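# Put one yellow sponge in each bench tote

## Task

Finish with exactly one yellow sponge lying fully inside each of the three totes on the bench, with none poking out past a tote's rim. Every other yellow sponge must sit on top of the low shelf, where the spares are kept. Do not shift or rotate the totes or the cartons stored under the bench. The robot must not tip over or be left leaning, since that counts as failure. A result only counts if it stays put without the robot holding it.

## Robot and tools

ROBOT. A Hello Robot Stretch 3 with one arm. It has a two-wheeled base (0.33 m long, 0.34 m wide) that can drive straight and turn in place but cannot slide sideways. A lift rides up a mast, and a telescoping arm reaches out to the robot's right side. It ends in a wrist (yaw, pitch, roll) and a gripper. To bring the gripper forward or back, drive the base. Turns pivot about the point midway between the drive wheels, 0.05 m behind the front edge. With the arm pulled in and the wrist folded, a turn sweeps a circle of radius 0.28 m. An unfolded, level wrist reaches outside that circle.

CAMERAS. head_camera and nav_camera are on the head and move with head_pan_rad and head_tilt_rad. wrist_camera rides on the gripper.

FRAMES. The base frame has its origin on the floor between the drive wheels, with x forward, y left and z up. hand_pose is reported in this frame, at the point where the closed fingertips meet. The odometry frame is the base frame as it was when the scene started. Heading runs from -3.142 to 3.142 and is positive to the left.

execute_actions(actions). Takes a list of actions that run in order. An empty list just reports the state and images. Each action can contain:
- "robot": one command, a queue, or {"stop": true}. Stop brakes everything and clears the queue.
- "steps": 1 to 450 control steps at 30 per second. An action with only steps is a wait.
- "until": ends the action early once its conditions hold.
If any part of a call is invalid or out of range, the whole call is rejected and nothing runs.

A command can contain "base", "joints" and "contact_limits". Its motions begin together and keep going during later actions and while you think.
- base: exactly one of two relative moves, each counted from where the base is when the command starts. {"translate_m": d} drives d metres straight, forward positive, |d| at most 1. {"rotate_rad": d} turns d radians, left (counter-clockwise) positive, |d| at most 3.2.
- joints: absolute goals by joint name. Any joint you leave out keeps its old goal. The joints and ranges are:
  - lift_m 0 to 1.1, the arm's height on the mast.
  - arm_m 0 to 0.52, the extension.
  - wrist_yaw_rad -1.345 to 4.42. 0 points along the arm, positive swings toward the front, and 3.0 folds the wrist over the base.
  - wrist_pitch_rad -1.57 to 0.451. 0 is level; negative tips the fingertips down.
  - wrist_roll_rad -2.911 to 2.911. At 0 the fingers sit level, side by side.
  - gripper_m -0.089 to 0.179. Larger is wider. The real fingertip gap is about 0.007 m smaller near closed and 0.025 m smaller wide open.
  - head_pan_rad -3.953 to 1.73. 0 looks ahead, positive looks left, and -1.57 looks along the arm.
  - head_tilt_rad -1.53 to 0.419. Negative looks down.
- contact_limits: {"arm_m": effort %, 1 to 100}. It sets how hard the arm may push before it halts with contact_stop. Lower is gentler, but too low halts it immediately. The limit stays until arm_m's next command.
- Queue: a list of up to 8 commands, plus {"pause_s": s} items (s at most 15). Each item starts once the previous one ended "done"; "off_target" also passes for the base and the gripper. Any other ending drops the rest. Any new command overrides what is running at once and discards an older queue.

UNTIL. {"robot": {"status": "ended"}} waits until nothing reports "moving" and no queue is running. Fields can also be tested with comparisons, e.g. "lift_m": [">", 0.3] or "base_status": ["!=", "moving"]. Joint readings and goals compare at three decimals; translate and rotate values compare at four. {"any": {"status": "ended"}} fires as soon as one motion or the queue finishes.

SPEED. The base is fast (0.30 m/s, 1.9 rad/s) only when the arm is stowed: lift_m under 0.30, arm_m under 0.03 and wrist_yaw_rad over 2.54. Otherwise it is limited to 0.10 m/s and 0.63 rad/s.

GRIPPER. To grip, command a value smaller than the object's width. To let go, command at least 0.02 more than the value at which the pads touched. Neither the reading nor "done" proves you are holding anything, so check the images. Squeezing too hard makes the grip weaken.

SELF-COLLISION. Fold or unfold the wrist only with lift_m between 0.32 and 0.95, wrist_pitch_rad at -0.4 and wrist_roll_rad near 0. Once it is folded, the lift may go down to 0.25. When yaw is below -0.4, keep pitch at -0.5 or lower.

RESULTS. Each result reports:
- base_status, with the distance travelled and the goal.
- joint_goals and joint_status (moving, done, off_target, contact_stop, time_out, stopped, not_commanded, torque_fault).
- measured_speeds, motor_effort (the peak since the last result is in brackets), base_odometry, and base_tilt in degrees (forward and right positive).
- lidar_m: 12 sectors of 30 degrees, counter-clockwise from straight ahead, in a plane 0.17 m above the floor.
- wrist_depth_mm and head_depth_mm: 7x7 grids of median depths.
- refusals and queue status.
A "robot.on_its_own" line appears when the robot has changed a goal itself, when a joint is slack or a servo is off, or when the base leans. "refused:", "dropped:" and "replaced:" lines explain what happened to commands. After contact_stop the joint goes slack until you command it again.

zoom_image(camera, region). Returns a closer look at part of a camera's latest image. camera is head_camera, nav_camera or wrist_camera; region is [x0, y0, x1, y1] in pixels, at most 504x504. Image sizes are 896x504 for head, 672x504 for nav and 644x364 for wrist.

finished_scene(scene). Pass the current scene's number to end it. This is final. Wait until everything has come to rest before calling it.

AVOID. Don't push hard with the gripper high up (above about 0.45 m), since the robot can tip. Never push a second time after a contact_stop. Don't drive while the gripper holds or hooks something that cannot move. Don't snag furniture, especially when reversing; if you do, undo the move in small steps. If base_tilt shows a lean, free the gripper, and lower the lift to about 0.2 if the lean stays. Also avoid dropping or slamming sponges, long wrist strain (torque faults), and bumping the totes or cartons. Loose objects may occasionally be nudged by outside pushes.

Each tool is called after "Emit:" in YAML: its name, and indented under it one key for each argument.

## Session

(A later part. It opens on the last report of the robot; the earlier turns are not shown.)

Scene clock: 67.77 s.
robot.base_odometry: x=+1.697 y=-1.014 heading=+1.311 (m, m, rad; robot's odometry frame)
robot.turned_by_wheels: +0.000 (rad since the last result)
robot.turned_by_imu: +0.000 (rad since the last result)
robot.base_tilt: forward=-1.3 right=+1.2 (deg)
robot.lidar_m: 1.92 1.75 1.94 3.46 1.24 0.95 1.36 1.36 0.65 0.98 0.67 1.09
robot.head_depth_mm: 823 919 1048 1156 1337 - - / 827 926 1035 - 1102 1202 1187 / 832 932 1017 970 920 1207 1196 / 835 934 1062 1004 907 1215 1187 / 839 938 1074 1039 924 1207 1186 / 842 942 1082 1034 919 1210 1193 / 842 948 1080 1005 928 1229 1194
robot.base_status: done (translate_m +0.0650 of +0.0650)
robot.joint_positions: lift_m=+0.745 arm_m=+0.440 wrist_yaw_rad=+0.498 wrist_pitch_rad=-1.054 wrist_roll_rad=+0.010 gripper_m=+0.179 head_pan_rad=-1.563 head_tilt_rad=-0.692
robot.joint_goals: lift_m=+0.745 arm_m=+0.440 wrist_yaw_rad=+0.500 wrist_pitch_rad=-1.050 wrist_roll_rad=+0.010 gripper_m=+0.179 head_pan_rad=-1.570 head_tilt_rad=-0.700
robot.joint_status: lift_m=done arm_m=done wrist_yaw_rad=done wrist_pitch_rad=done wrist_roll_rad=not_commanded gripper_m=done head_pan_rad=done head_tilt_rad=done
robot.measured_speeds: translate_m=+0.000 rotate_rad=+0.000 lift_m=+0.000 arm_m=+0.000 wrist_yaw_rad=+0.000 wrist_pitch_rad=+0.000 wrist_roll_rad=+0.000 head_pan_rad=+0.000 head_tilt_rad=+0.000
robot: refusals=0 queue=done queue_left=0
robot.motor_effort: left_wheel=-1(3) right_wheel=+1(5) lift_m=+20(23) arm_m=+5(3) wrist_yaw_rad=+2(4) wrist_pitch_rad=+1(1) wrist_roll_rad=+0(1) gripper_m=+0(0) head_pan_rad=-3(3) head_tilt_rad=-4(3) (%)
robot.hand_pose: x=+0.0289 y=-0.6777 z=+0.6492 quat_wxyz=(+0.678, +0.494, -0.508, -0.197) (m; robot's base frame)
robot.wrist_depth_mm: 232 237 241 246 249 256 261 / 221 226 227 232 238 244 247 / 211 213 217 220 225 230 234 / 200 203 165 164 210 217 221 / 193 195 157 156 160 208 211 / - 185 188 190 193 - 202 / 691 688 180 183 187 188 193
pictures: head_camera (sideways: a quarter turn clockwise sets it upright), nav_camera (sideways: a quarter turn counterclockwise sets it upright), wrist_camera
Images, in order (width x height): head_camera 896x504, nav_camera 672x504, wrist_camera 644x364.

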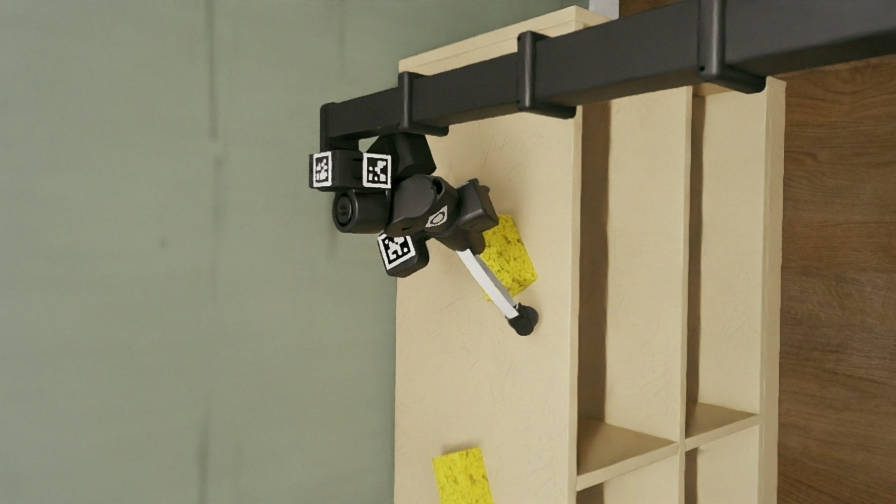

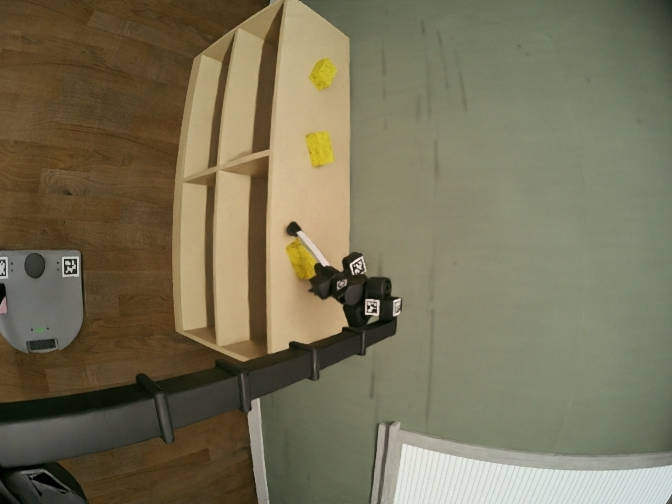

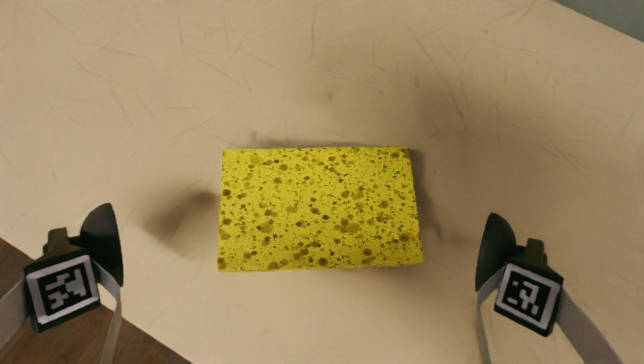

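Well aligned. Lower to z≈0.62 and grip.

Emit:
execute_actions:
  actions:
    - {"robot":[{"joints":{"lift_m":0.715}},{"joints":{"gripper_m":0.07}},{"pause_s":0.5},{"joints":{"lift_m":0.8}}],"steps":450,"until":{"robot":{"status":"ended"}}}

Scene clock: 72.40 s.
robot.base_odometry: x=+1.697 y=-1.014 heading=+1.311 (m, m, rad; robot's odometry frame)
robot.turned_by_wheels: +0.000 (rad since the last result)
robot.turned_by_imu: -0.044 (rad since the last result)
robot.base_tilt: forward=-1.3 right=+1.3 (deg)
robot.lidar_m: 1.93 1.76 1.87 3.46 1.28 0.94 0.95 1.42 0.65 0.87 0.67 1.09
robot.head_depth_mm: 832 934 1060 1207 - - 1180 / 830 933 1009 1020 962 1119 1189 / 834 935 - 1008 920 1212 1190 / 832 932 1041 943 924 1202 1187 / 833 933 1065 1032 923 1211 1190 / 834 934 1065 1033 927 1207 1188 / 834 936 1069 1034 923 1098 1193
robot.base_status: done (translate_m +0.0650 of +0.0650)
robot.joint_positions: lift_m=+0.800 arm_m=+0.440 wrist_yaw_rad=+0.499 wrist_pitch_rad=-1.053 wrist_roll_rad=+0.012 gripper_m=+0.071 head_pan_rad=-1.563 head_tilt_rad=-0.692
robot.joint_goals: lift_m=+0.800 arm_m=+0.440 wrist_yaw_rad=+0.500 wrist_pitch_rad=-1.050 wrist_roll_rad=+0.012 gripper_m=+0.070 head_pan_rad=-1.570 head_tilt_rad=-0.700
robot.joint_status: lift_m=done arm_m=done wrist_yaw_rad=done wrist_pitch_rad=done wrist_roll_rad=not_commanded gripper_m=done head_pan_rad=done head_tilt_rad=done
robot.measured_speeds: translate_m=+0.000 rotate_rad=+0.000 lift_m=+0.000 arm_m=+0.000 wrist_yaw_rad=+0.000 wrist_pitch_rad=+0.000 wrist_roll_rad=+0.000 head_pan_rad=+0.000 head_tilt_rad=+0.000
robot: refusals=0 queue=done queue_left=0
robot.motor_effort: left_wheel=+1(4) right_wheel=-1(6) lift_m=+24(23) arm_m=+4(5) wrist_yaw_rad=+1(3) wrist_pitch_rad=+1(17) wrist_roll_rad=-1(1) gripper_m=-15(100) head_pan_rad=-2(3) head_tilt_rad=-4(4) (%)
robot.hand_pose: x=+0.0291 y=-0.6777 z=+0.7040 quat_wxyz=(+0.677, +0.494, -0.508, -0.197) (m; robot's base frame)
robot.wrist_depth_mm: 291 303 307 311 315 317 289 / 280 287 291 295 301 309 311 / 266 272 148 153 284 291 296 / 255 259 138 141 268 276 279 / 245 246 128 135 159 262 265 / 761 238 237 243 246 252 256 / 737 752 230 231 236 238 243
pictures: head_camera (sideways: a quarter turn clockwise sets it upright), nav_camera (sideways: a quarter turn counterclockwise sets it upright), wrist_camera
Images, in order (width x height): head_camera 896x504, nav_camera 672x504, wrist_camera 644x364.

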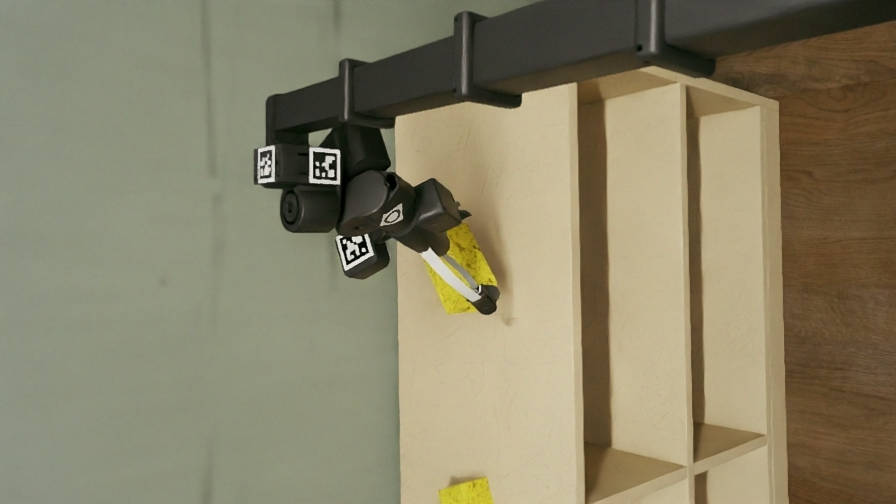

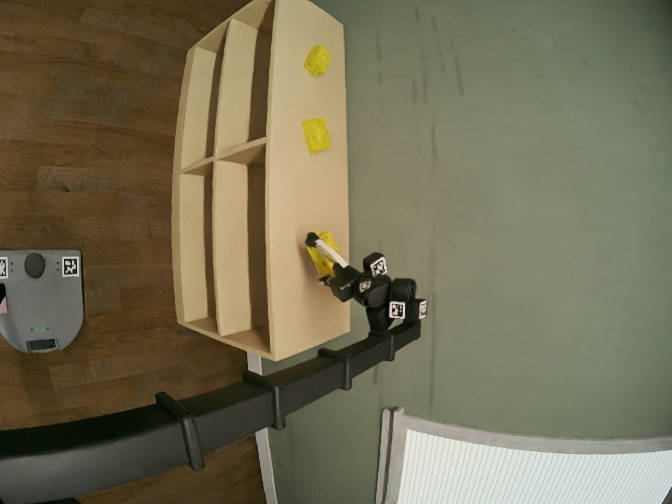

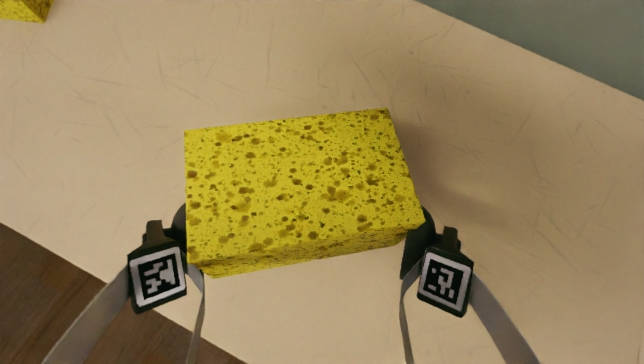

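Emit:
execute_actions:
  actions:
    - {"robot":[{"joints":{"lift_m":1.1,"arm_m":0,"wrist_pitch_rad":-0.3,"wrist_yaw_rad":0},"base":{"translate_m":-0.53}},{"base":{"rotate_rad":-1.527},"joints":{"head_pan_rad":-2.2,"head_tilt_rad":-0.8}},{"base":{"translate_m":-0.5}}],"steps":450,"until":{"robot":{"status":"ended"}}}
    - {"steps":450,"until":{"robot":{"status":"ended"}}}

Scene clock: 88.23 s.
robot.base_odometry: x=+1.072 y=-1.419 heading=-0.216 (m, m, rad; robot's odometry frame)
robot.turned_by_wheels: -1.527 (rad since the last result)
robot.turned_by_imu: -1.525 (rad since the last result)
robot.base_tilt: forward=-1.3 right=+1.2 (deg)
robot.lidar_m: 1.13 1.40 1.83 2.13 1.99 2.75 1.19 0.47 0.35 0.34 0.36 1.52
robot.head_depth_mm: 1083 721 614 1419 1211 1284 1150 / 1175 - 586 1358 1202 1256 1151 / 839 - 585 1334 1227 1090 1162 / - - - 555 1185 1044 1131 / - - - 516 1186 1093 1098 / - - - 502 1241 1028 941 / - - - - 1126 1032 915
robot.base_status: done (translate_m -0.5000 of -0.5000)
robot.joint_positions: lift_m=+1.100 arm_m=+0.000 wrist_yaw_rad=+0.001 wrist_pitch_rad=-0.325 wrist_roll_rad=+0.012 gripper_m=+0.071 head_pan_rad=-2.193 head_tilt_rad=-0.790
robot.joint_goals: lift_m=+1.100 arm_m=+0.000 wrist_yaw_rad=+0.000 wrist_pitch_rad=-0.300 wrist_roll_rad=+0.012 gripper_m=+0.070 head_pan_rad=-2.200 head_tilt_rad=-0.800
robot.joint_status: lift_m=done arm_m=done wrist_yaw_rad=done wrist_pitch_rad=done wrist_roll_rad=not_commanded gripper_m=done head_pan_rad=done head_tilt_rad=done
robot.measured_speeds: translate_m=+0.000 rotate_rad=+0.000 lift_m=+0.000 arm_m=+0.000 wrist_yaw_rad=+0.000 wrist_pitch_rad=+0.000 wrist_roll_rad=+0.000 head_pan_rad=+0.000 head_tilt_rad=+0.000
robot: refusals=0 queue=done queue_left=0
robot.motor_effort: left_wheel=+2(6) right_wheel=-2(5) lift_m=+24(22) arm_m=-6(6) wrist_yaw_rad=-1(3) wrist_pitch_rad=+7(8) wrist_roll_rad=+0(0) gripper_m=-14(16) head_pan_rad=-3(30) head_tilt_rad=-5(17) (%)
robot.hand_pose: x=-0.0213 y=-0.3805 z=+1.1340 quat_wxyz=(+0.694, +0.114, -0.702, -0.115) (m; robot's base frame)
robot.wrist_depth_mm: 894 902 900 898 876 874 891 / 955 970 969 947 961 959 961 / - - 149 153 819 676 664 / - - 137 141 570 581 553 / - - 128 135 158 498 383 / - 400 384 404 411 424 379 / - 332 341 345 348 359 349
pictures: head_camera (sideways: a quarter turn clockwise sets it upright), nav_camera (sideways: a quarter turn counterclockwise sets it upright), wrist_camera
Images, in order (width x height): head_camera 896x504, nav_camera 672x504, wrist_camera 644x364.

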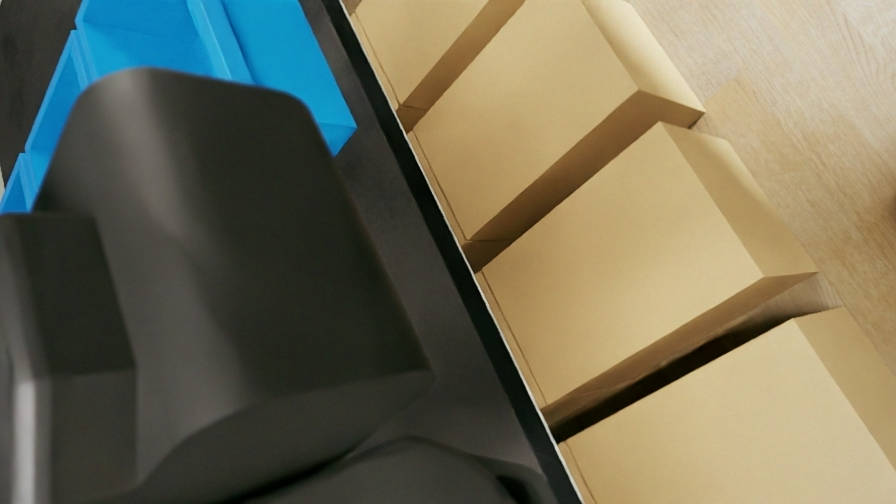

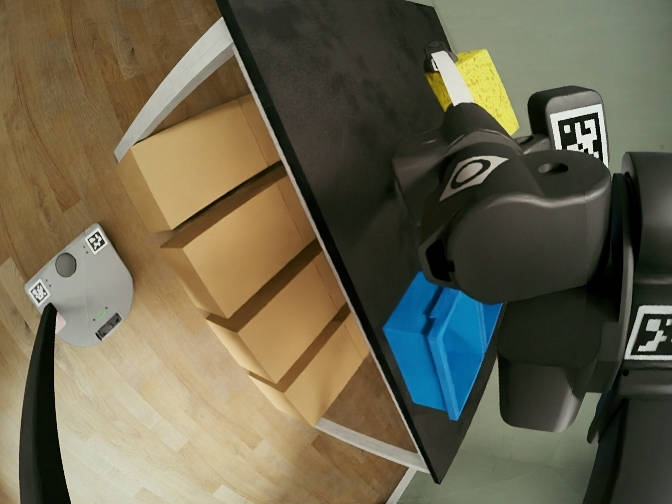

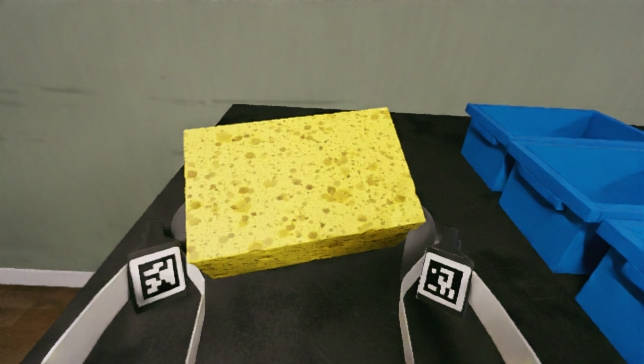

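Emit:
execute_actions:
  actions:
    - {"robot":[{"base":{"translate_m":-0.46},"joints":{"head_pan_rad":-1.57,"head_tilt_rad":-0.45}},{"joints":{"arm_m":0.52}},{"joints":{"wrist_pitch_rad":-0.6}}],"steps":450,"until":{"robot":{"status":"ended"}}}

Scene clock: 99.87 s.
robot.base_odometry: x=+0.623 y=-1.320 heading=-0.216 (m, m, rad; robot's odometry frame)
robot.turned_by_wheels: +0.000 (rad since the last result)
robot.turned_by_imu: -0.001 (rad since the last result)
robot.base_tilt: forward=-1.2 right=+1.2 (deg)
robot.lidar_m: 1.58 1.78 2.58 1.92 1.99 2.89 2.53 0.45 0.34 0.33 0.34 0.49
robot.head_depth_mm: 1014 1133 1188 611 565 423 1000 / 1019 1144 945 578 572 423 997 / 1026 - 935 578 574 426 1004 / 1046 1130 823 577 565 428 994 / 1051 1134 1202 578 569 429 1019 / 1061 1148 1202 833 465 447 1020 / 1062 1146 1208 836 614 487 1045
robot.base_status: done (translate_m -0.4600 of -0.4600)
robot.joint_positions: lift_m=+1.100 arm_m=+0.517 wrist_yaw_rad=+0.001 wrist_pitch_rad=-0.611 wrist_roll_rad=+0.012 gripper_m=+0.071 head_pan_rad=-1.577 head_tilt_rad=-0.458
robot.joint_goals: lift_m=+1.100 arm_m=+0.520 wrist_yaw_rad=+0.000 wrist_pitch_rad=-0.600 wrist_roll_rad=+0.012 gripper_m=+0.070 head_pan_rad=-1.570 head_tilt_rad=-0.450
robot.joint_status: lift_m=done arm_m=done wrist_yaw_rad=done wrist_pitch_rad=done wrist_roll_rad=not_commanded gripper_m=done head_pan_rad=done head_tilt_rad=done
robot.measured_speeds: translate_m=+0.000 rotate_rad=+0.000 lift_m=+0.000 arm_m=+0.000 wrist_yaw_rad=+0.000 wrist_pitch_rad=+0.000 wrist_roll_rad=+0.000 head_pan_rad=+0.000 head_tilt_rad=+0.000
robot: refusals=0 queue=done queue_left=0
robot.motor_effort: left_wheel=+2(3) right_wheel=-2(5) lift_m=+25(25) arm_m=+5(7) wrist_yaw_rad=-1(1) wrist_pitch_rad=+3(7) wrist_roll_rad=-1(1) gripper_m=-15(15) head_pan_rad=+2(31) head_tilt_rad=+4(27) (%)
robot.hand_pose: x=-0.0214 y=-0.8583 z=+1.0718 quat_wxyz=(+0.671, +0.212, -0.678, -0.214) (m; robot's base frame)
robot.wrist_depth_mm: 469 463 462 462 453 453 451 / 509 503 502 518 518 508 507 / 430 438 149 152 456 489 504 / 371 375 137 141 252 259 422 / 329 333 128 135 159 293 350 / 291 299 285 301 307 268 207 / 266 169 268 271 274 266 195
pictures: head_camera (sideways: a quarter turn clockwise sets it upright), nav_camera (sideways: a quarter turn counterclockwise sets it upright), wrist_camera
Images, in order (width x height): head_camera 896x504, nav_camera 672x504, wrist_camera 644x364.

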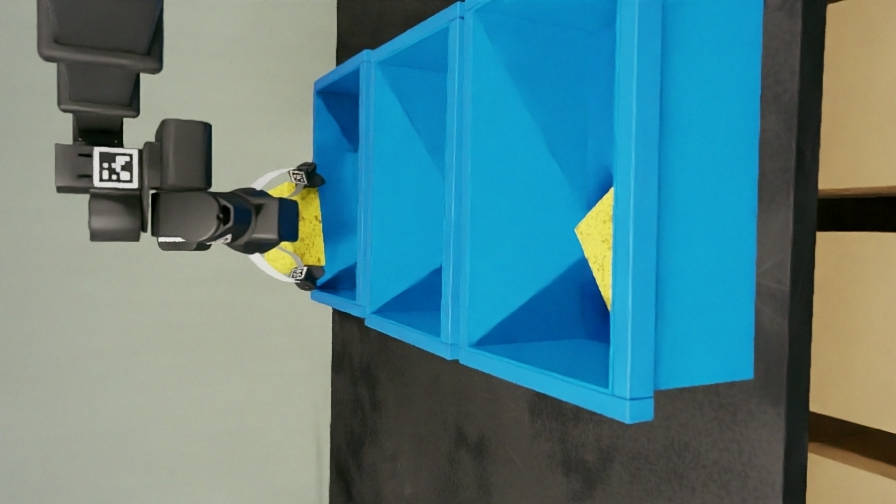

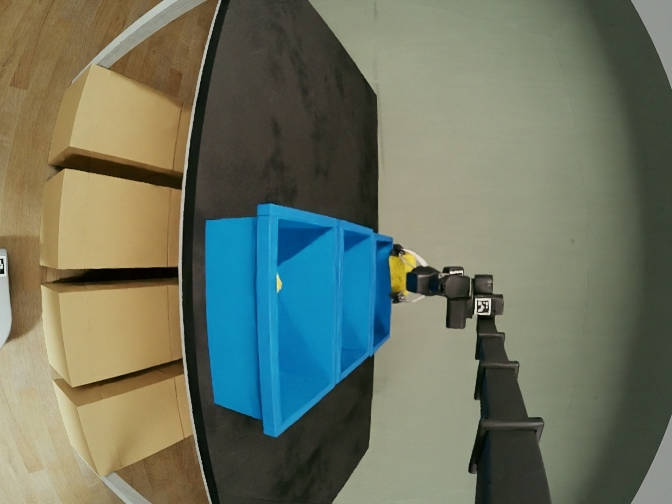

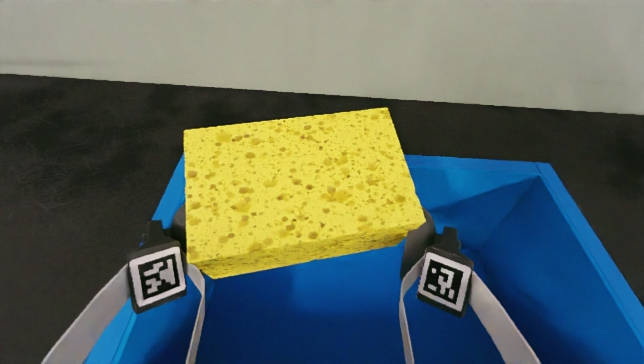

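Emit:
execute_actions:
  actions:
    - {"robot":[{"joints":{"wrist_pitch_rad":-0.45}},{"base":{"translate_m":-0.08},"joints":{"arm_m":0.43}},{"joints":{"wrist_pitch_rad":-0.65}}],"steps":450,"until":{"robot":{"status":"ended"}}}

Scene clock: 104.17 s.
robot.base_odometry: x=+0.545 y=-1.303 heading=-0.216 (m, m, rad; robot's odometry frame)
robot.turned_by_wheels: +0.000 (rad since the last result)
robot.turned_by_imu: +0.000 (rad since the last result)
robot.base_tilt: forward=-1.2 right=+1.3 (deg)
robot.lidar_m: 1.67 1.86 2.58 1.90 1.99 2.81 2.44 0.48 0.33 0.32 0.34 0.48
robot.head_depth_mm: 1014 1127 1186 836 617 473 1022 / 1020 1122 1196 684 520 421 998 / 1022 - 923 581 572 423 1000 / 1046 1129 734 577 574 427 1021 / 1055 1139 941 576 569 427 995 / 1058 1139 1204 576 578 428 994 / 1058 1144 1203 832 470 430 1043
robot.base_status: done (translate_m -0.0800 of -0.0800)
robot.joint_positions: lift_m=+1.100 arm_m=+0.430 wrist_yaw_rad=+0.001 wrist_pitch_rad=-0.660 wrist_roll_rad=+0.012 gripper_m=+0.071 head_pan_rad=-1.577 head_tilt_rad=-0.458
robot.joint_goals: lift_m=+1.100 arm_m=+0.430 wrist_yaw_rad=+0.000 wrist_pitch_rad=-0.650 wrist_roll_rad=+0.012 gripper_m=+0.070 head_pan_rad=-1.570 head_tilt_rad=-0.450
robot.joint_status: lift_m=done arm_m=done wrist_yaw_rad=done wrist_pitch_rad=done wrist_roll_rad=not_commanded gripper_m=done head_pan_rad=done head_tilt_rad=done
robot.measured_speeds: translate_m=+0.000 rotate_rad=+0.000 lift_m=+0.000 arm_m=+0.000 wrist_yaw_rad=+0.000 wrist_pitch_rad=+0.000 wrist_roll_rad=+0.000 head_pan_rad=+0.000 head_tilt_rad=+0.000
robot: refusals=0 queue=done queue_left=0
robot.motor_effort: left_wheel=+2(4) right_wheel=-2(5) lift_m=+25(24) arm_m=-6(8) wrist_yaw_rad=-1(1) wrist_pitch_rad=+3(7) wrist_roll_rad=-1(1) gripper_m=-15(15) head_pan_rad=+1(2) head_tilt_rad=+4(4) (%)
robot.hand_pose: x=-0.0214 y=-0.7629 z=+1.0624 quat_wxyz=(+0.665, +0.228, -0.672, -0.231) (m; robot's base frame)
robot.wrist_depth_mm: 536 544 553 555 542 539 539 / 464 301 309 314 512 539 559 / 388 302 148 152 276 450 463 / 224 307 138 141 220 387 400 / 186 220 128 135 159 337 346 / 166 227 166 188 186 304 308 / 197 209 198 189 182 223 277
pictures: head_camera (sideways: a quarter turn clockwise sets it upright), nav_camera (sideways: a quarter turn counterclockwise sets it upright), wrist_camera
Images, in order (width x height): head_camera 896x504, nav_camera 672x504, wrist_camera 644x364.

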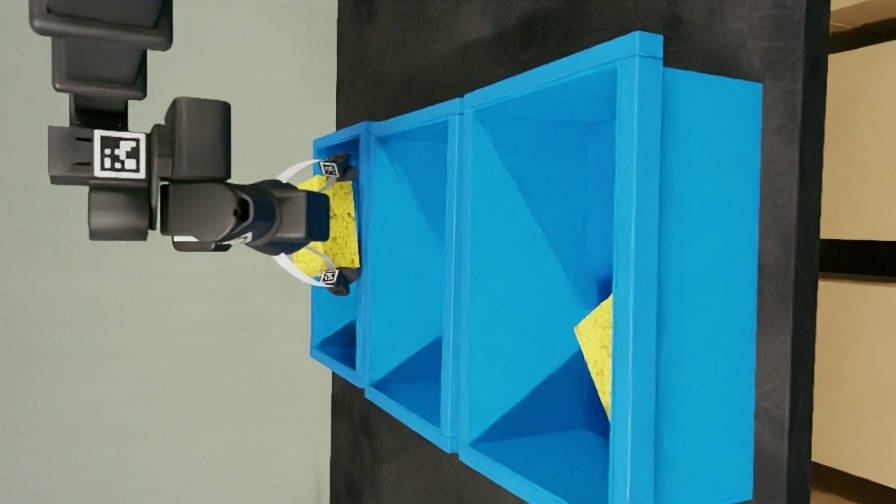

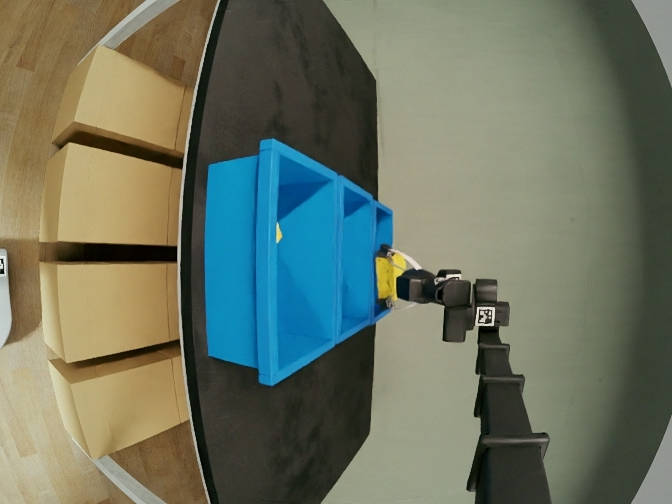

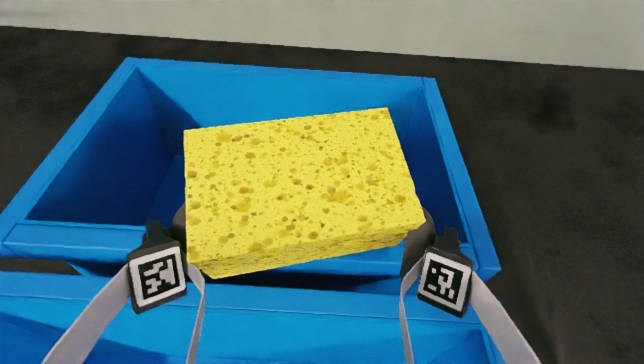

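Emit:
execute_actions:
  actions:
    - {"robot":[{"joints":{"wrist_pitch_rad":-0.5}},{"base":{"translate_m":0.03},"joints":{"arm_m":0.47}},{"joints":{"wrist_pitch_rad":-0.68}},{"joints":{"gripper_m":0.125}},{"pause_s":0.7},{"joints":{"wrist_pitch_rad":-0.4}},{"joints":{"arm_m":0.26}},{"joints":{"wrist_pitch_rad":-0.65}}],"steps":450,"until":{"robot":{"status":"ended"}}}

Scene clock: 114.60 s.
robot.base_odometry: x=+0.574 y=-1.310 heading=-0.216 (m, m, rad; robot's odometry frame)
robot.turned_by_wheels: +0.000 (rad since the last result)
robot.turned_by_imu: +0.001 (rad since the last result)
robot.base_tilt: forward=-1.2 right=+1.2 (deg)
robot.lidar_m: 1.63 1.83 2.58 1.91 1.99 2.84 2.48 0.50 0.33 0.33 0.34 0.52
robot.head_depth_mm: 1012 1120 1198 836 470 429 1000 / - - 1093 580 568 422 1001 / 1032 - - 556 571 425 999 / 1051 1134 1187 579 574 426 1019 / 1052 1140 1073 578 568 427 997 / 1058 1144 1203 577 544 428 1019 / 1063 1148 1204 837 441 447 1055
robot.base_status: done (translate_m +0.0300 of +0.0300)
robot.joint_positions: lift_m=+1.100 arm_m=+0.260 wrist_yaw_rad=+0.001 wrist_pitch_rad=-0.659 wrist_roll_rad=+0.012 gripper_m=+0.125 head_pan_rad=-1.577 head_tilt_rad=-0.458
robot.joint_goals: lift_m=+1.100 arm_m=+0.260 wrist_yaw_rad=+0.000 wrist_pitch_rad=-0.650 wrist_roll_rad=+0.012 gripper_m=+0.125 head_pan_rad=-1.570 head_tilt_rad=-0.450
robot.joint_status: lift_m=done arm_m=done wrist_yaw_rad=done wrist_pitch_rad=done wrist_roll_rad=not_commanded gripper_m=done head_pan_rad=done head_tilt_rad=done
robot.measured_speeds: translate_m=+0.000 rotate_rad=+0.000 lift_m=+0.000 arm_m=+0.000 wrist_yaw_rad=+0.000 wrist_pitch_rad=+0.000 wrist_roll_rad=+0.000 head_pan_rad=+0.000 head_tilt_rad=+0.000
robot: refusals=0 queue=done queue_left=0
robot.motor_effort: left_wheel=+1(5) right_wheel=-2(3) lift_m=+25(25) arm_m=-5(6) wrist_yaw_rad=-1(1) wrist_pitch_rad=+3(7) wrist_roll_rad=-1(0) gripper_m=+0(77) head_pan_rad=+2(2) head_tilt_rad=+4(4) (%)
robot.hand_pose: x=-0.0214 y=-0.5931 z=+1.0626 quat_wxyz=(+0.665, +0.228, -0.673, -0.230) (m; robot's base frame)
robot.wrist_depth_mm: 562 571 421 427 435 663 659 / 470 443 296 424 337 545 557 / 402 273 294 285 281 453 460 / 334 275 344 343 321 383 399 / 195 246 322 326 330 280 351 / 193 - 288 292 294 189 310 / - 159 160 161 162 162 278
pictures: head_camera (sideways: a quarter turn clockwise sets it upright), nav_camera (sideways: a quarter turn counterclockwise sets it upright), wrist_camera
Images, in order (width x height): head_camera 896x504, nav_camera 672x504, wrist_camera 644x364.

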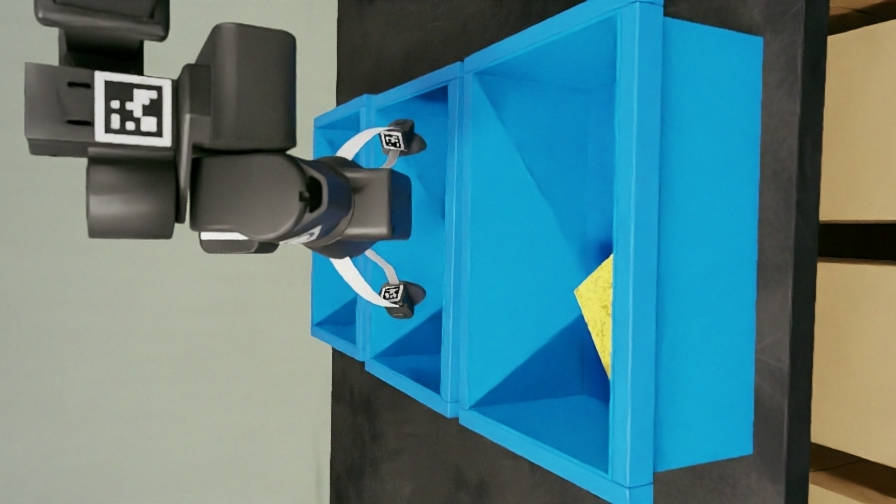

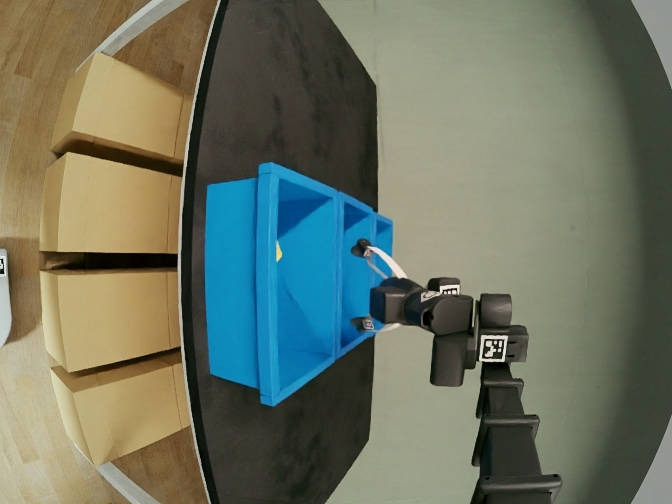

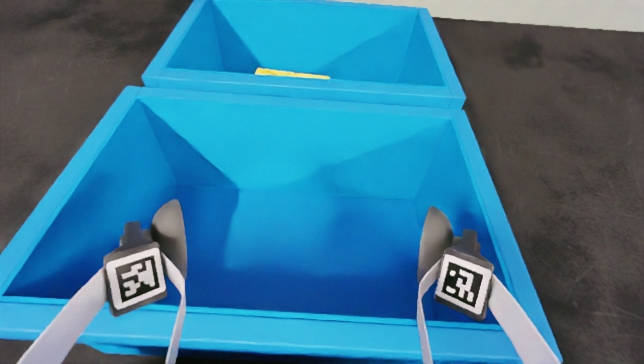

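Emit:
execute_actions:
  actions:
    - {"robot":[{"joints":{"wrist_pitch_rad":-0.3}},{"joints":{"arm_m":0}},{"base":{"translate_m":1.0},"joints":{"gripper_m":0.179}},{"base":{"rotate_rad":1.571},"joints":{"lift_m":0.85,"wrist_pitch_rad":-1.05,"head_tilt_rad":-0.7}},{"base":{"translate_m":0.83},"joints":{"arm_m":0.38}}],"steps":450,"until":{"robot":{"status":"ended"}}}
    - {"steps":450,"until":{"robot":{"status":"ended"}}}
    - {"steps":450,"until":{"robot":{"status":"ended"}}}

Scene clock: 143.17 s.
robot.base_odometry: x=+1.728 y=-0.713 heading=+1.355 (m, m, rad; robot's odometry frame)
robot.turned_by_wheels: +1.571 (rad since the last result)
robot.turned_by_imu: +1.573 (rad since the last result)
robot.base_tilt: forward=-1.3 right=+1.2 (deg)
robot.lidar_m: 1.63 1.52 1.53 3.43 1.64 1.22 1.22 1.41 0.84 0.62 0.88 0.88
robot.head_depth_mm: 861 964 1073 - - 1258 1188 / 861 967 - 1035 1098 1255 1192 / 864 953 - 1002 1099 1248 1195 / 868 978 1109 976 968 1258 1196 / 870 980 1115 1021 1098 1255 1191 / 873 974 1119 1037 1100 1254 1191 / 876 980 1121 997 1103 1264 1193
robot.base_status: done (translate_m +0.8300 of +0.8300)
robot.joint_positions: lift_m=+0.850 arm_m=+0.380 wrist_yaw_rad=+0.001 wrist_pitch_rad=-1.053 wrist_roll_rad=+0.012 gripper_m=+0.179 head_pan_rad=-1.577 head_tilt_rad=-0.692
robot.joint_goals: lift_m=+0.850 arm_m=+0.380 wrist_yaw_rad=+0.000 wrist_pitch_rad=-1.050 wrist_roll_rad=+0.012 gripper_m=+0.179 head_pan_rad=-1.570 head_tilt_rad=-0.700
robot.joint_status: lift_m=done arm_m=done wrist_yaw_rad=done wrist_pitch_rad=done wrist_roll_rad=not_commanded gripper_m=done head_pan_rad=done head_tilt_rad=done
robot.measured_speeds: translate_m=+0.000 rotate_rad=+0.000 lift_m=+0.000 arm_m=+0.000 wrist_yaw_rad=+0.000 wrist_pitch_rad=+0.000 wrist_roll_rad=+0.000 head_pan_rad=+0.000 head_tilt_rad=+0.000
robot: refusals=0 queue=done queue_left=0
robot.motor_effort: left_wheel=-1(6) right_wheel=+1(3) lift_m=+20(25) arm_m=+5(5) wrist_yaw_rad=-1(1) wrist_pitch_rad=+1(7) wrist_roll_rad=-1(1) gripper_m=+0(82) head_pan_rad=+2(2) head_tilt_rad=-5(24) (%)
robot.hand_pose: x=-0.0216 y=-0.6305 z=+0.7542 quat_wxyz=(+0.608, +0.354, -0.614, -0.358) (m; robot's base frame)
robot.wrist_depth_mm: 353 359 369 375 380 388 396 / 336 336 299 354 360 370 375 / 319 322 324 334 341 349 352 / 303 310 314 318 323 331 336 / 292 297 299 304 310 318 320 / - 811 828 847 855 - 862 / 786 802 805 819 841 841 863
pictures: head_camera (sideways: a quarter turn clockwise sets it upright), nav_camera (sideways: a quarter turn counterclockwise sets it upright), wrist_camera
Images, in order (width x height): head_camera 896x504, nav_camera 672x504, wrist_camera 644x364.

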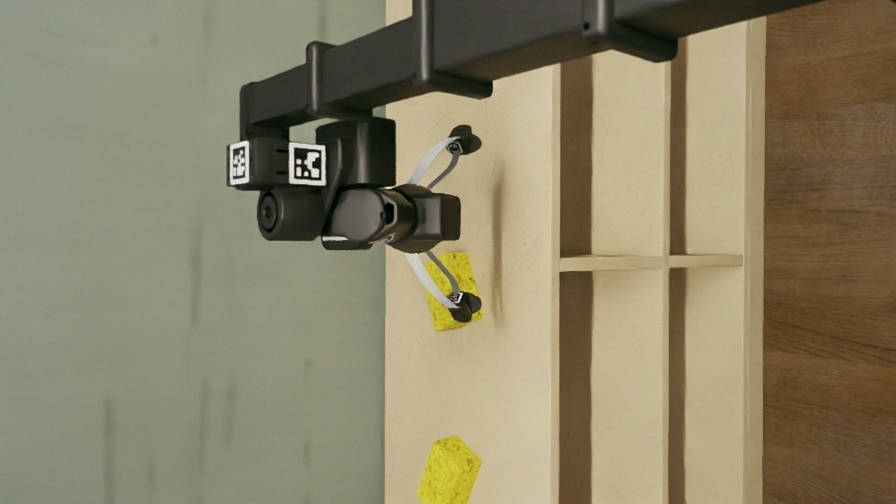

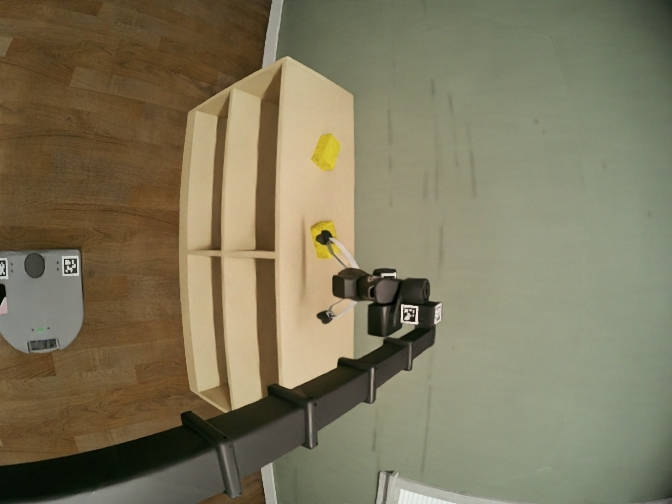

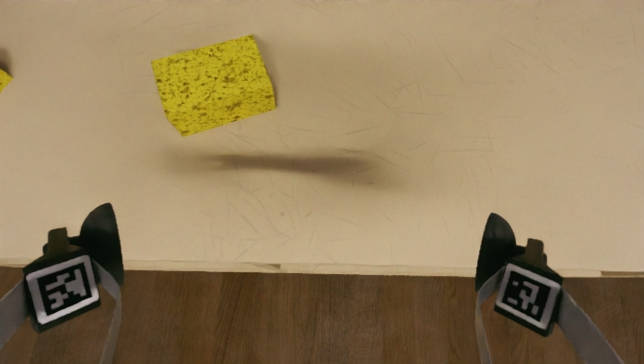

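Emit:
execute_actions:
  actions:
    - {"robot":[{"base":{"translate_m":0.075},"joints":{"arm_m":0.52,"wrist_yaw_rad":0.3}},{"joints":{"lift_m":0.745}}],"steps":450,"until":{"robot":{"status":"ended"}}}

Scene clock: 147.07 s.
robot.base_odometry: x=+1.744 y=-0.640 heading=+1.355 (m, m, rad; robot's odometry frame)
robot.turned_by_wheels: +0.000 (rad since the last result)
robot.turned_by_imu: +0.000 (rad since the last result)
robot.base_tilt: forward=-1.3 right=+1.2 (deg)
robot.lidar_m: 1.56 1.50 1.46 3.43 1.74 1.29 1.28 0.89 0.90 0.62 0.83 1.48
robot.head_depth_mm: 861 965 1096 1033 919 - - / 865 974 1076 - 1098 1258 1187 / 867 976 - 1005 968 1266 1193 / 869 976 1092 973 1097 1232 1189 / 872 977 1113 1038 1100 1262 1191 / 875 983 1121 997 1097 1257 1195 / 876 985 1125 1009 1105 1261 1194
robot.base_status: done (translate_m +0.0750 of +0.0750)
robot.joint_positions: lift_m=+0.745 arm_m=+0.517 wrist_yaw_rad=+0.298 wrist_pitch_rad=-1.053 wrist_roll_rad=+0.012 gripper_m=+0.179 head_pan_rad=-1.577 head_tilt_rad=-0.692
robot.joint_goals: lift_m=+0.745 arm_m=+0.520 wrist_yaw_rad=+0.300 wrist_pitch_rad=-1.050 wrist_roll_rad=+0.012 gripper_m=+0.179 head_pan_rad=-1.570 head_tilt_rad=-0.700
robot.joint_status: lift_m=done arm_m=done wrist_yaw_rad=done wrist_pitch_rad=done wrist_roll_rad=not_commanded gripper_m=done head_pan_rad=done head_tilt_rad=done
robot.measured_speeds: translate_m=+0.000 rotate_rad=+0.000 lift_m=+0.000 arm_m=+0.000 wrist_yaw_rad=+0.000 wrist_pitch_rad=+0.000 wrist_roll_rad=+0.000 head_pan_rad=+0.000 head_tilt_rad=+0.000
robot: refusals=0 queue=done queue_left=0
robot.motor_effort: left_wheel=-2(2) right_wheel=+1(4) lift_m=+19(21) arm_m=+5(6) wrist_yaw_rad=+2(3) wrist_pitch_rad=+1(1) wrist_roll_rad=+0(1) gripper_m=+1(0) head_pan_rad=+3(2) head_tilt_rad=-5(4) (%)
robot.hand_pose: x=+0.0095 y=-0.7634 z=+0.6492 quat_wxyz=(+0.654, +0.441, -0.555, -0.264) (m; robot's base frame)
robot.wrist_depth_mm: 233 237 241 246 251 255 266 / 219 225 229 231 237 242 247 / 211 213 217 220 223 229 233 / 200 203 204 163 167 217 221 / 192 194 195 157 161 207 209 / - 185 188 191 194 - 201 / 175 179 180 183 185 188 192
pictures: head_camera (sideways: a quarter turn clockwise sets it upright), nav_camera (sideways: a quarter turn counterclockwise sets it upright), wrist_camera
Images, in order (width x height): head_camera 896x504, nav_camera 672x504, wrist_camera 644x364.

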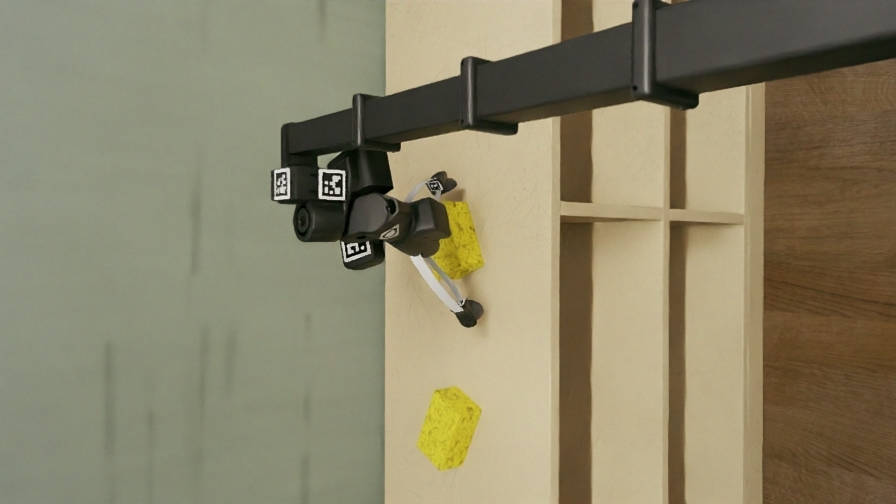

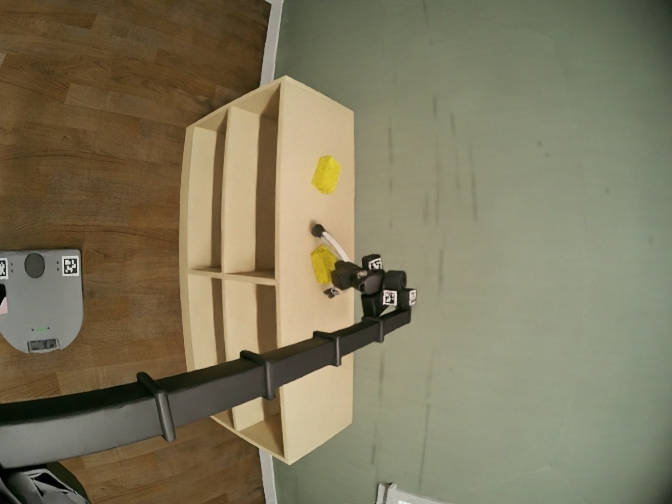

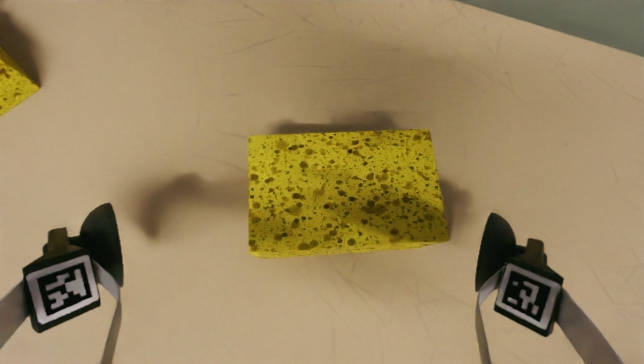

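Slightly right; back 0.02, then grip.

Emit:
execute_actions:
  actions:
    - {"robot":[{"base":{"translate_m":-0.022}},{"joints":{"lift_m":0.715}},{"joints":{"gripper_m":0.07}},{"pause_s":0.5},{"joints":{"lift_m":0.8}}],"steps":450,"until":{"robot":{"status":"ended"}}}

Scene clock: 153.70 s.
robot.base_odometry: x=+1.740 y=-0.661 heading=+1.355 (m, m, rad; robot's odometry frame)
robot.turned_by_wheels: +0.000 (rad since the last result)
robot.turned_by_imu: -0.038 (rad since the last result)
robot.base_tilt: forward=-1.3 right=+1.3 (deg)
robot.lidar_m: 1.59 1.56 1.48 3.43 1.77 1.28 1.26 1.47 0.87 0.62 0.85 0.85
robot.head_depth_mm: 874 977 1117 1062 - - 1172 / 871 976 1081 1001 1137 1284 1190 / 869 954 1155 1035 1118 1273 1190 / 869 974 1101 980 970 1235 1188 / 867 973 1111 1040 1099 1261 1189 / 866 972 1107 1039 1100 1241 1196 / 871 973 1102 977 1096 1240 1198
robot.base_status: done (translate_m -0.0220 of -0.0220)
robot.joint_positions: lift_m=+0.800 arm_m=+0.517 wrist_yaw_rad=+0.298 wrist_pitch_rad=-1.052 wrist_roll_rad=+0.014 gripper_m=+0.070 head_pan_rad=-1.577 head_tilt_rad=-0.692
robot.joint_goals: lift_m=+0.800 arm_m=+0.520 wrist_yaw_rad=+0.300 wrist_pitch_rad=-1.050 wrist_roll_rad=+0.014 gripper_m=+0.070 head_pan_rad=-1.570 head_tilt_rad=-0.700
robot.joint_status: lift_m=done arm_m=done wrist_yaw_rad=done wrist_pitch_rad=done wrist_roll_rad=not_commanded gripper_m=done head_pan_rad=done head_tilt_rad=done
robot.measured_speeds: translate_m=+0.000 rotate_rad=+0.000 lift_m=+0.000 arm_m=+0.000 wrist_yaw_rad=+0.000 wrist_pitch_rad=+0.000 wrist_roll_rad=+0.000 head_pan_rad=+0.000 head_tilt_rad=+0.000
robot: refusals=0 queue=done queue_left=0
robot.motor_effort: left_wheel=+1(5) right_wheel=-1(4) lift_m=+24(29) arm_m=+4(5) wrist_yaw_rad=+3(5) wrist_pitch_rad=+1(12) wrist_roll_rad=-2(2) gripper_m=-1(100) head_pan_rad=+2(3) head_tilt_rad=-4(4) (%)
robot.hand_pose: x=+0.0095 y=-0.7636 z=+0.7041 quat_wxyz=(+0.654, +0.440, -0.556, -0.264) (m; robot's base frame)
robot.wrist_depth_mm: 296 301 307 312 322 305 278 / 282 286 291 296 301 307 312 / 268 271 277 232 285 290 295 / 254 257 258 221 269 276 281 / 244 247 251 252 260 262 268 / 232 236 238 243 243 248 254 / 222 226 229 232 236 241 242
pictures: head_camera (sideways: a quarter turn clockwise sets it upright), nav_camera (sideways: a quarter turn counterclockwise sets it upright), wrist_camera
Images, in order (width x height): head_camera 896x504, nav_camera 672x504, wrist_camera 644x364.

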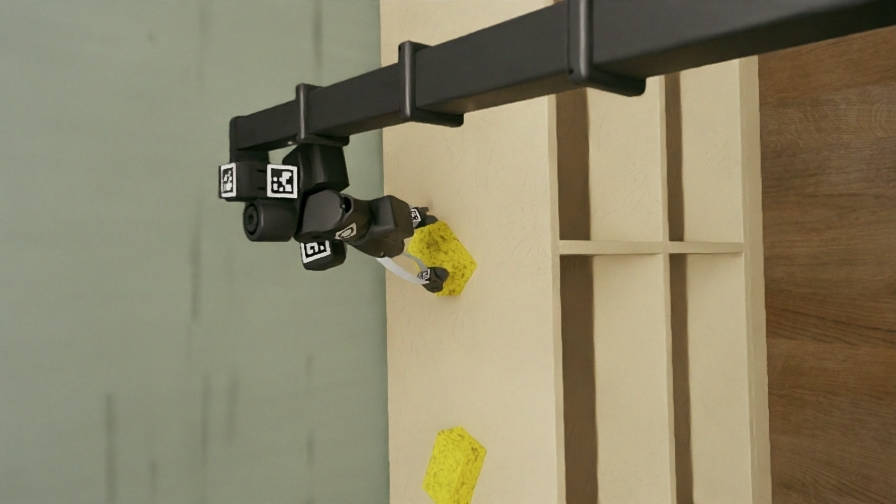

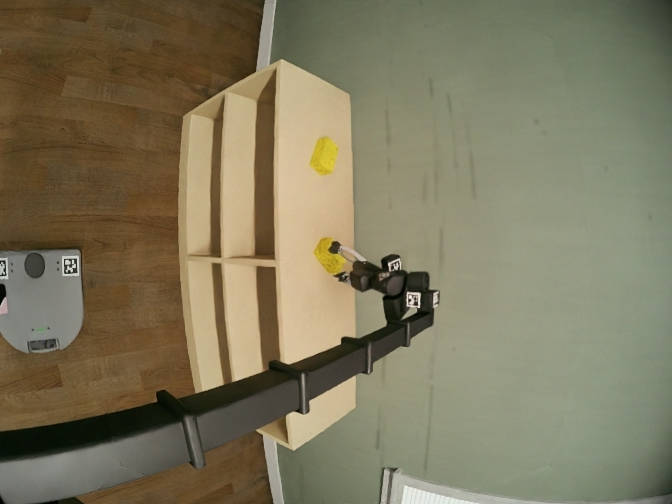

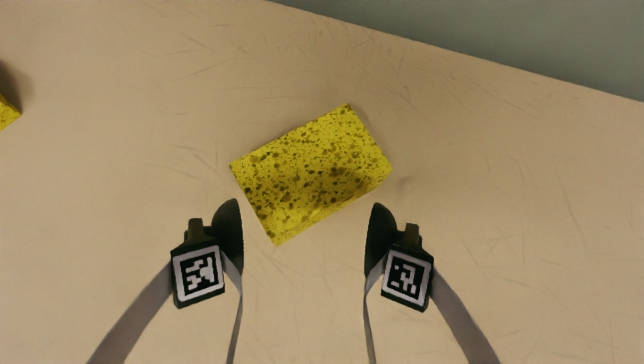

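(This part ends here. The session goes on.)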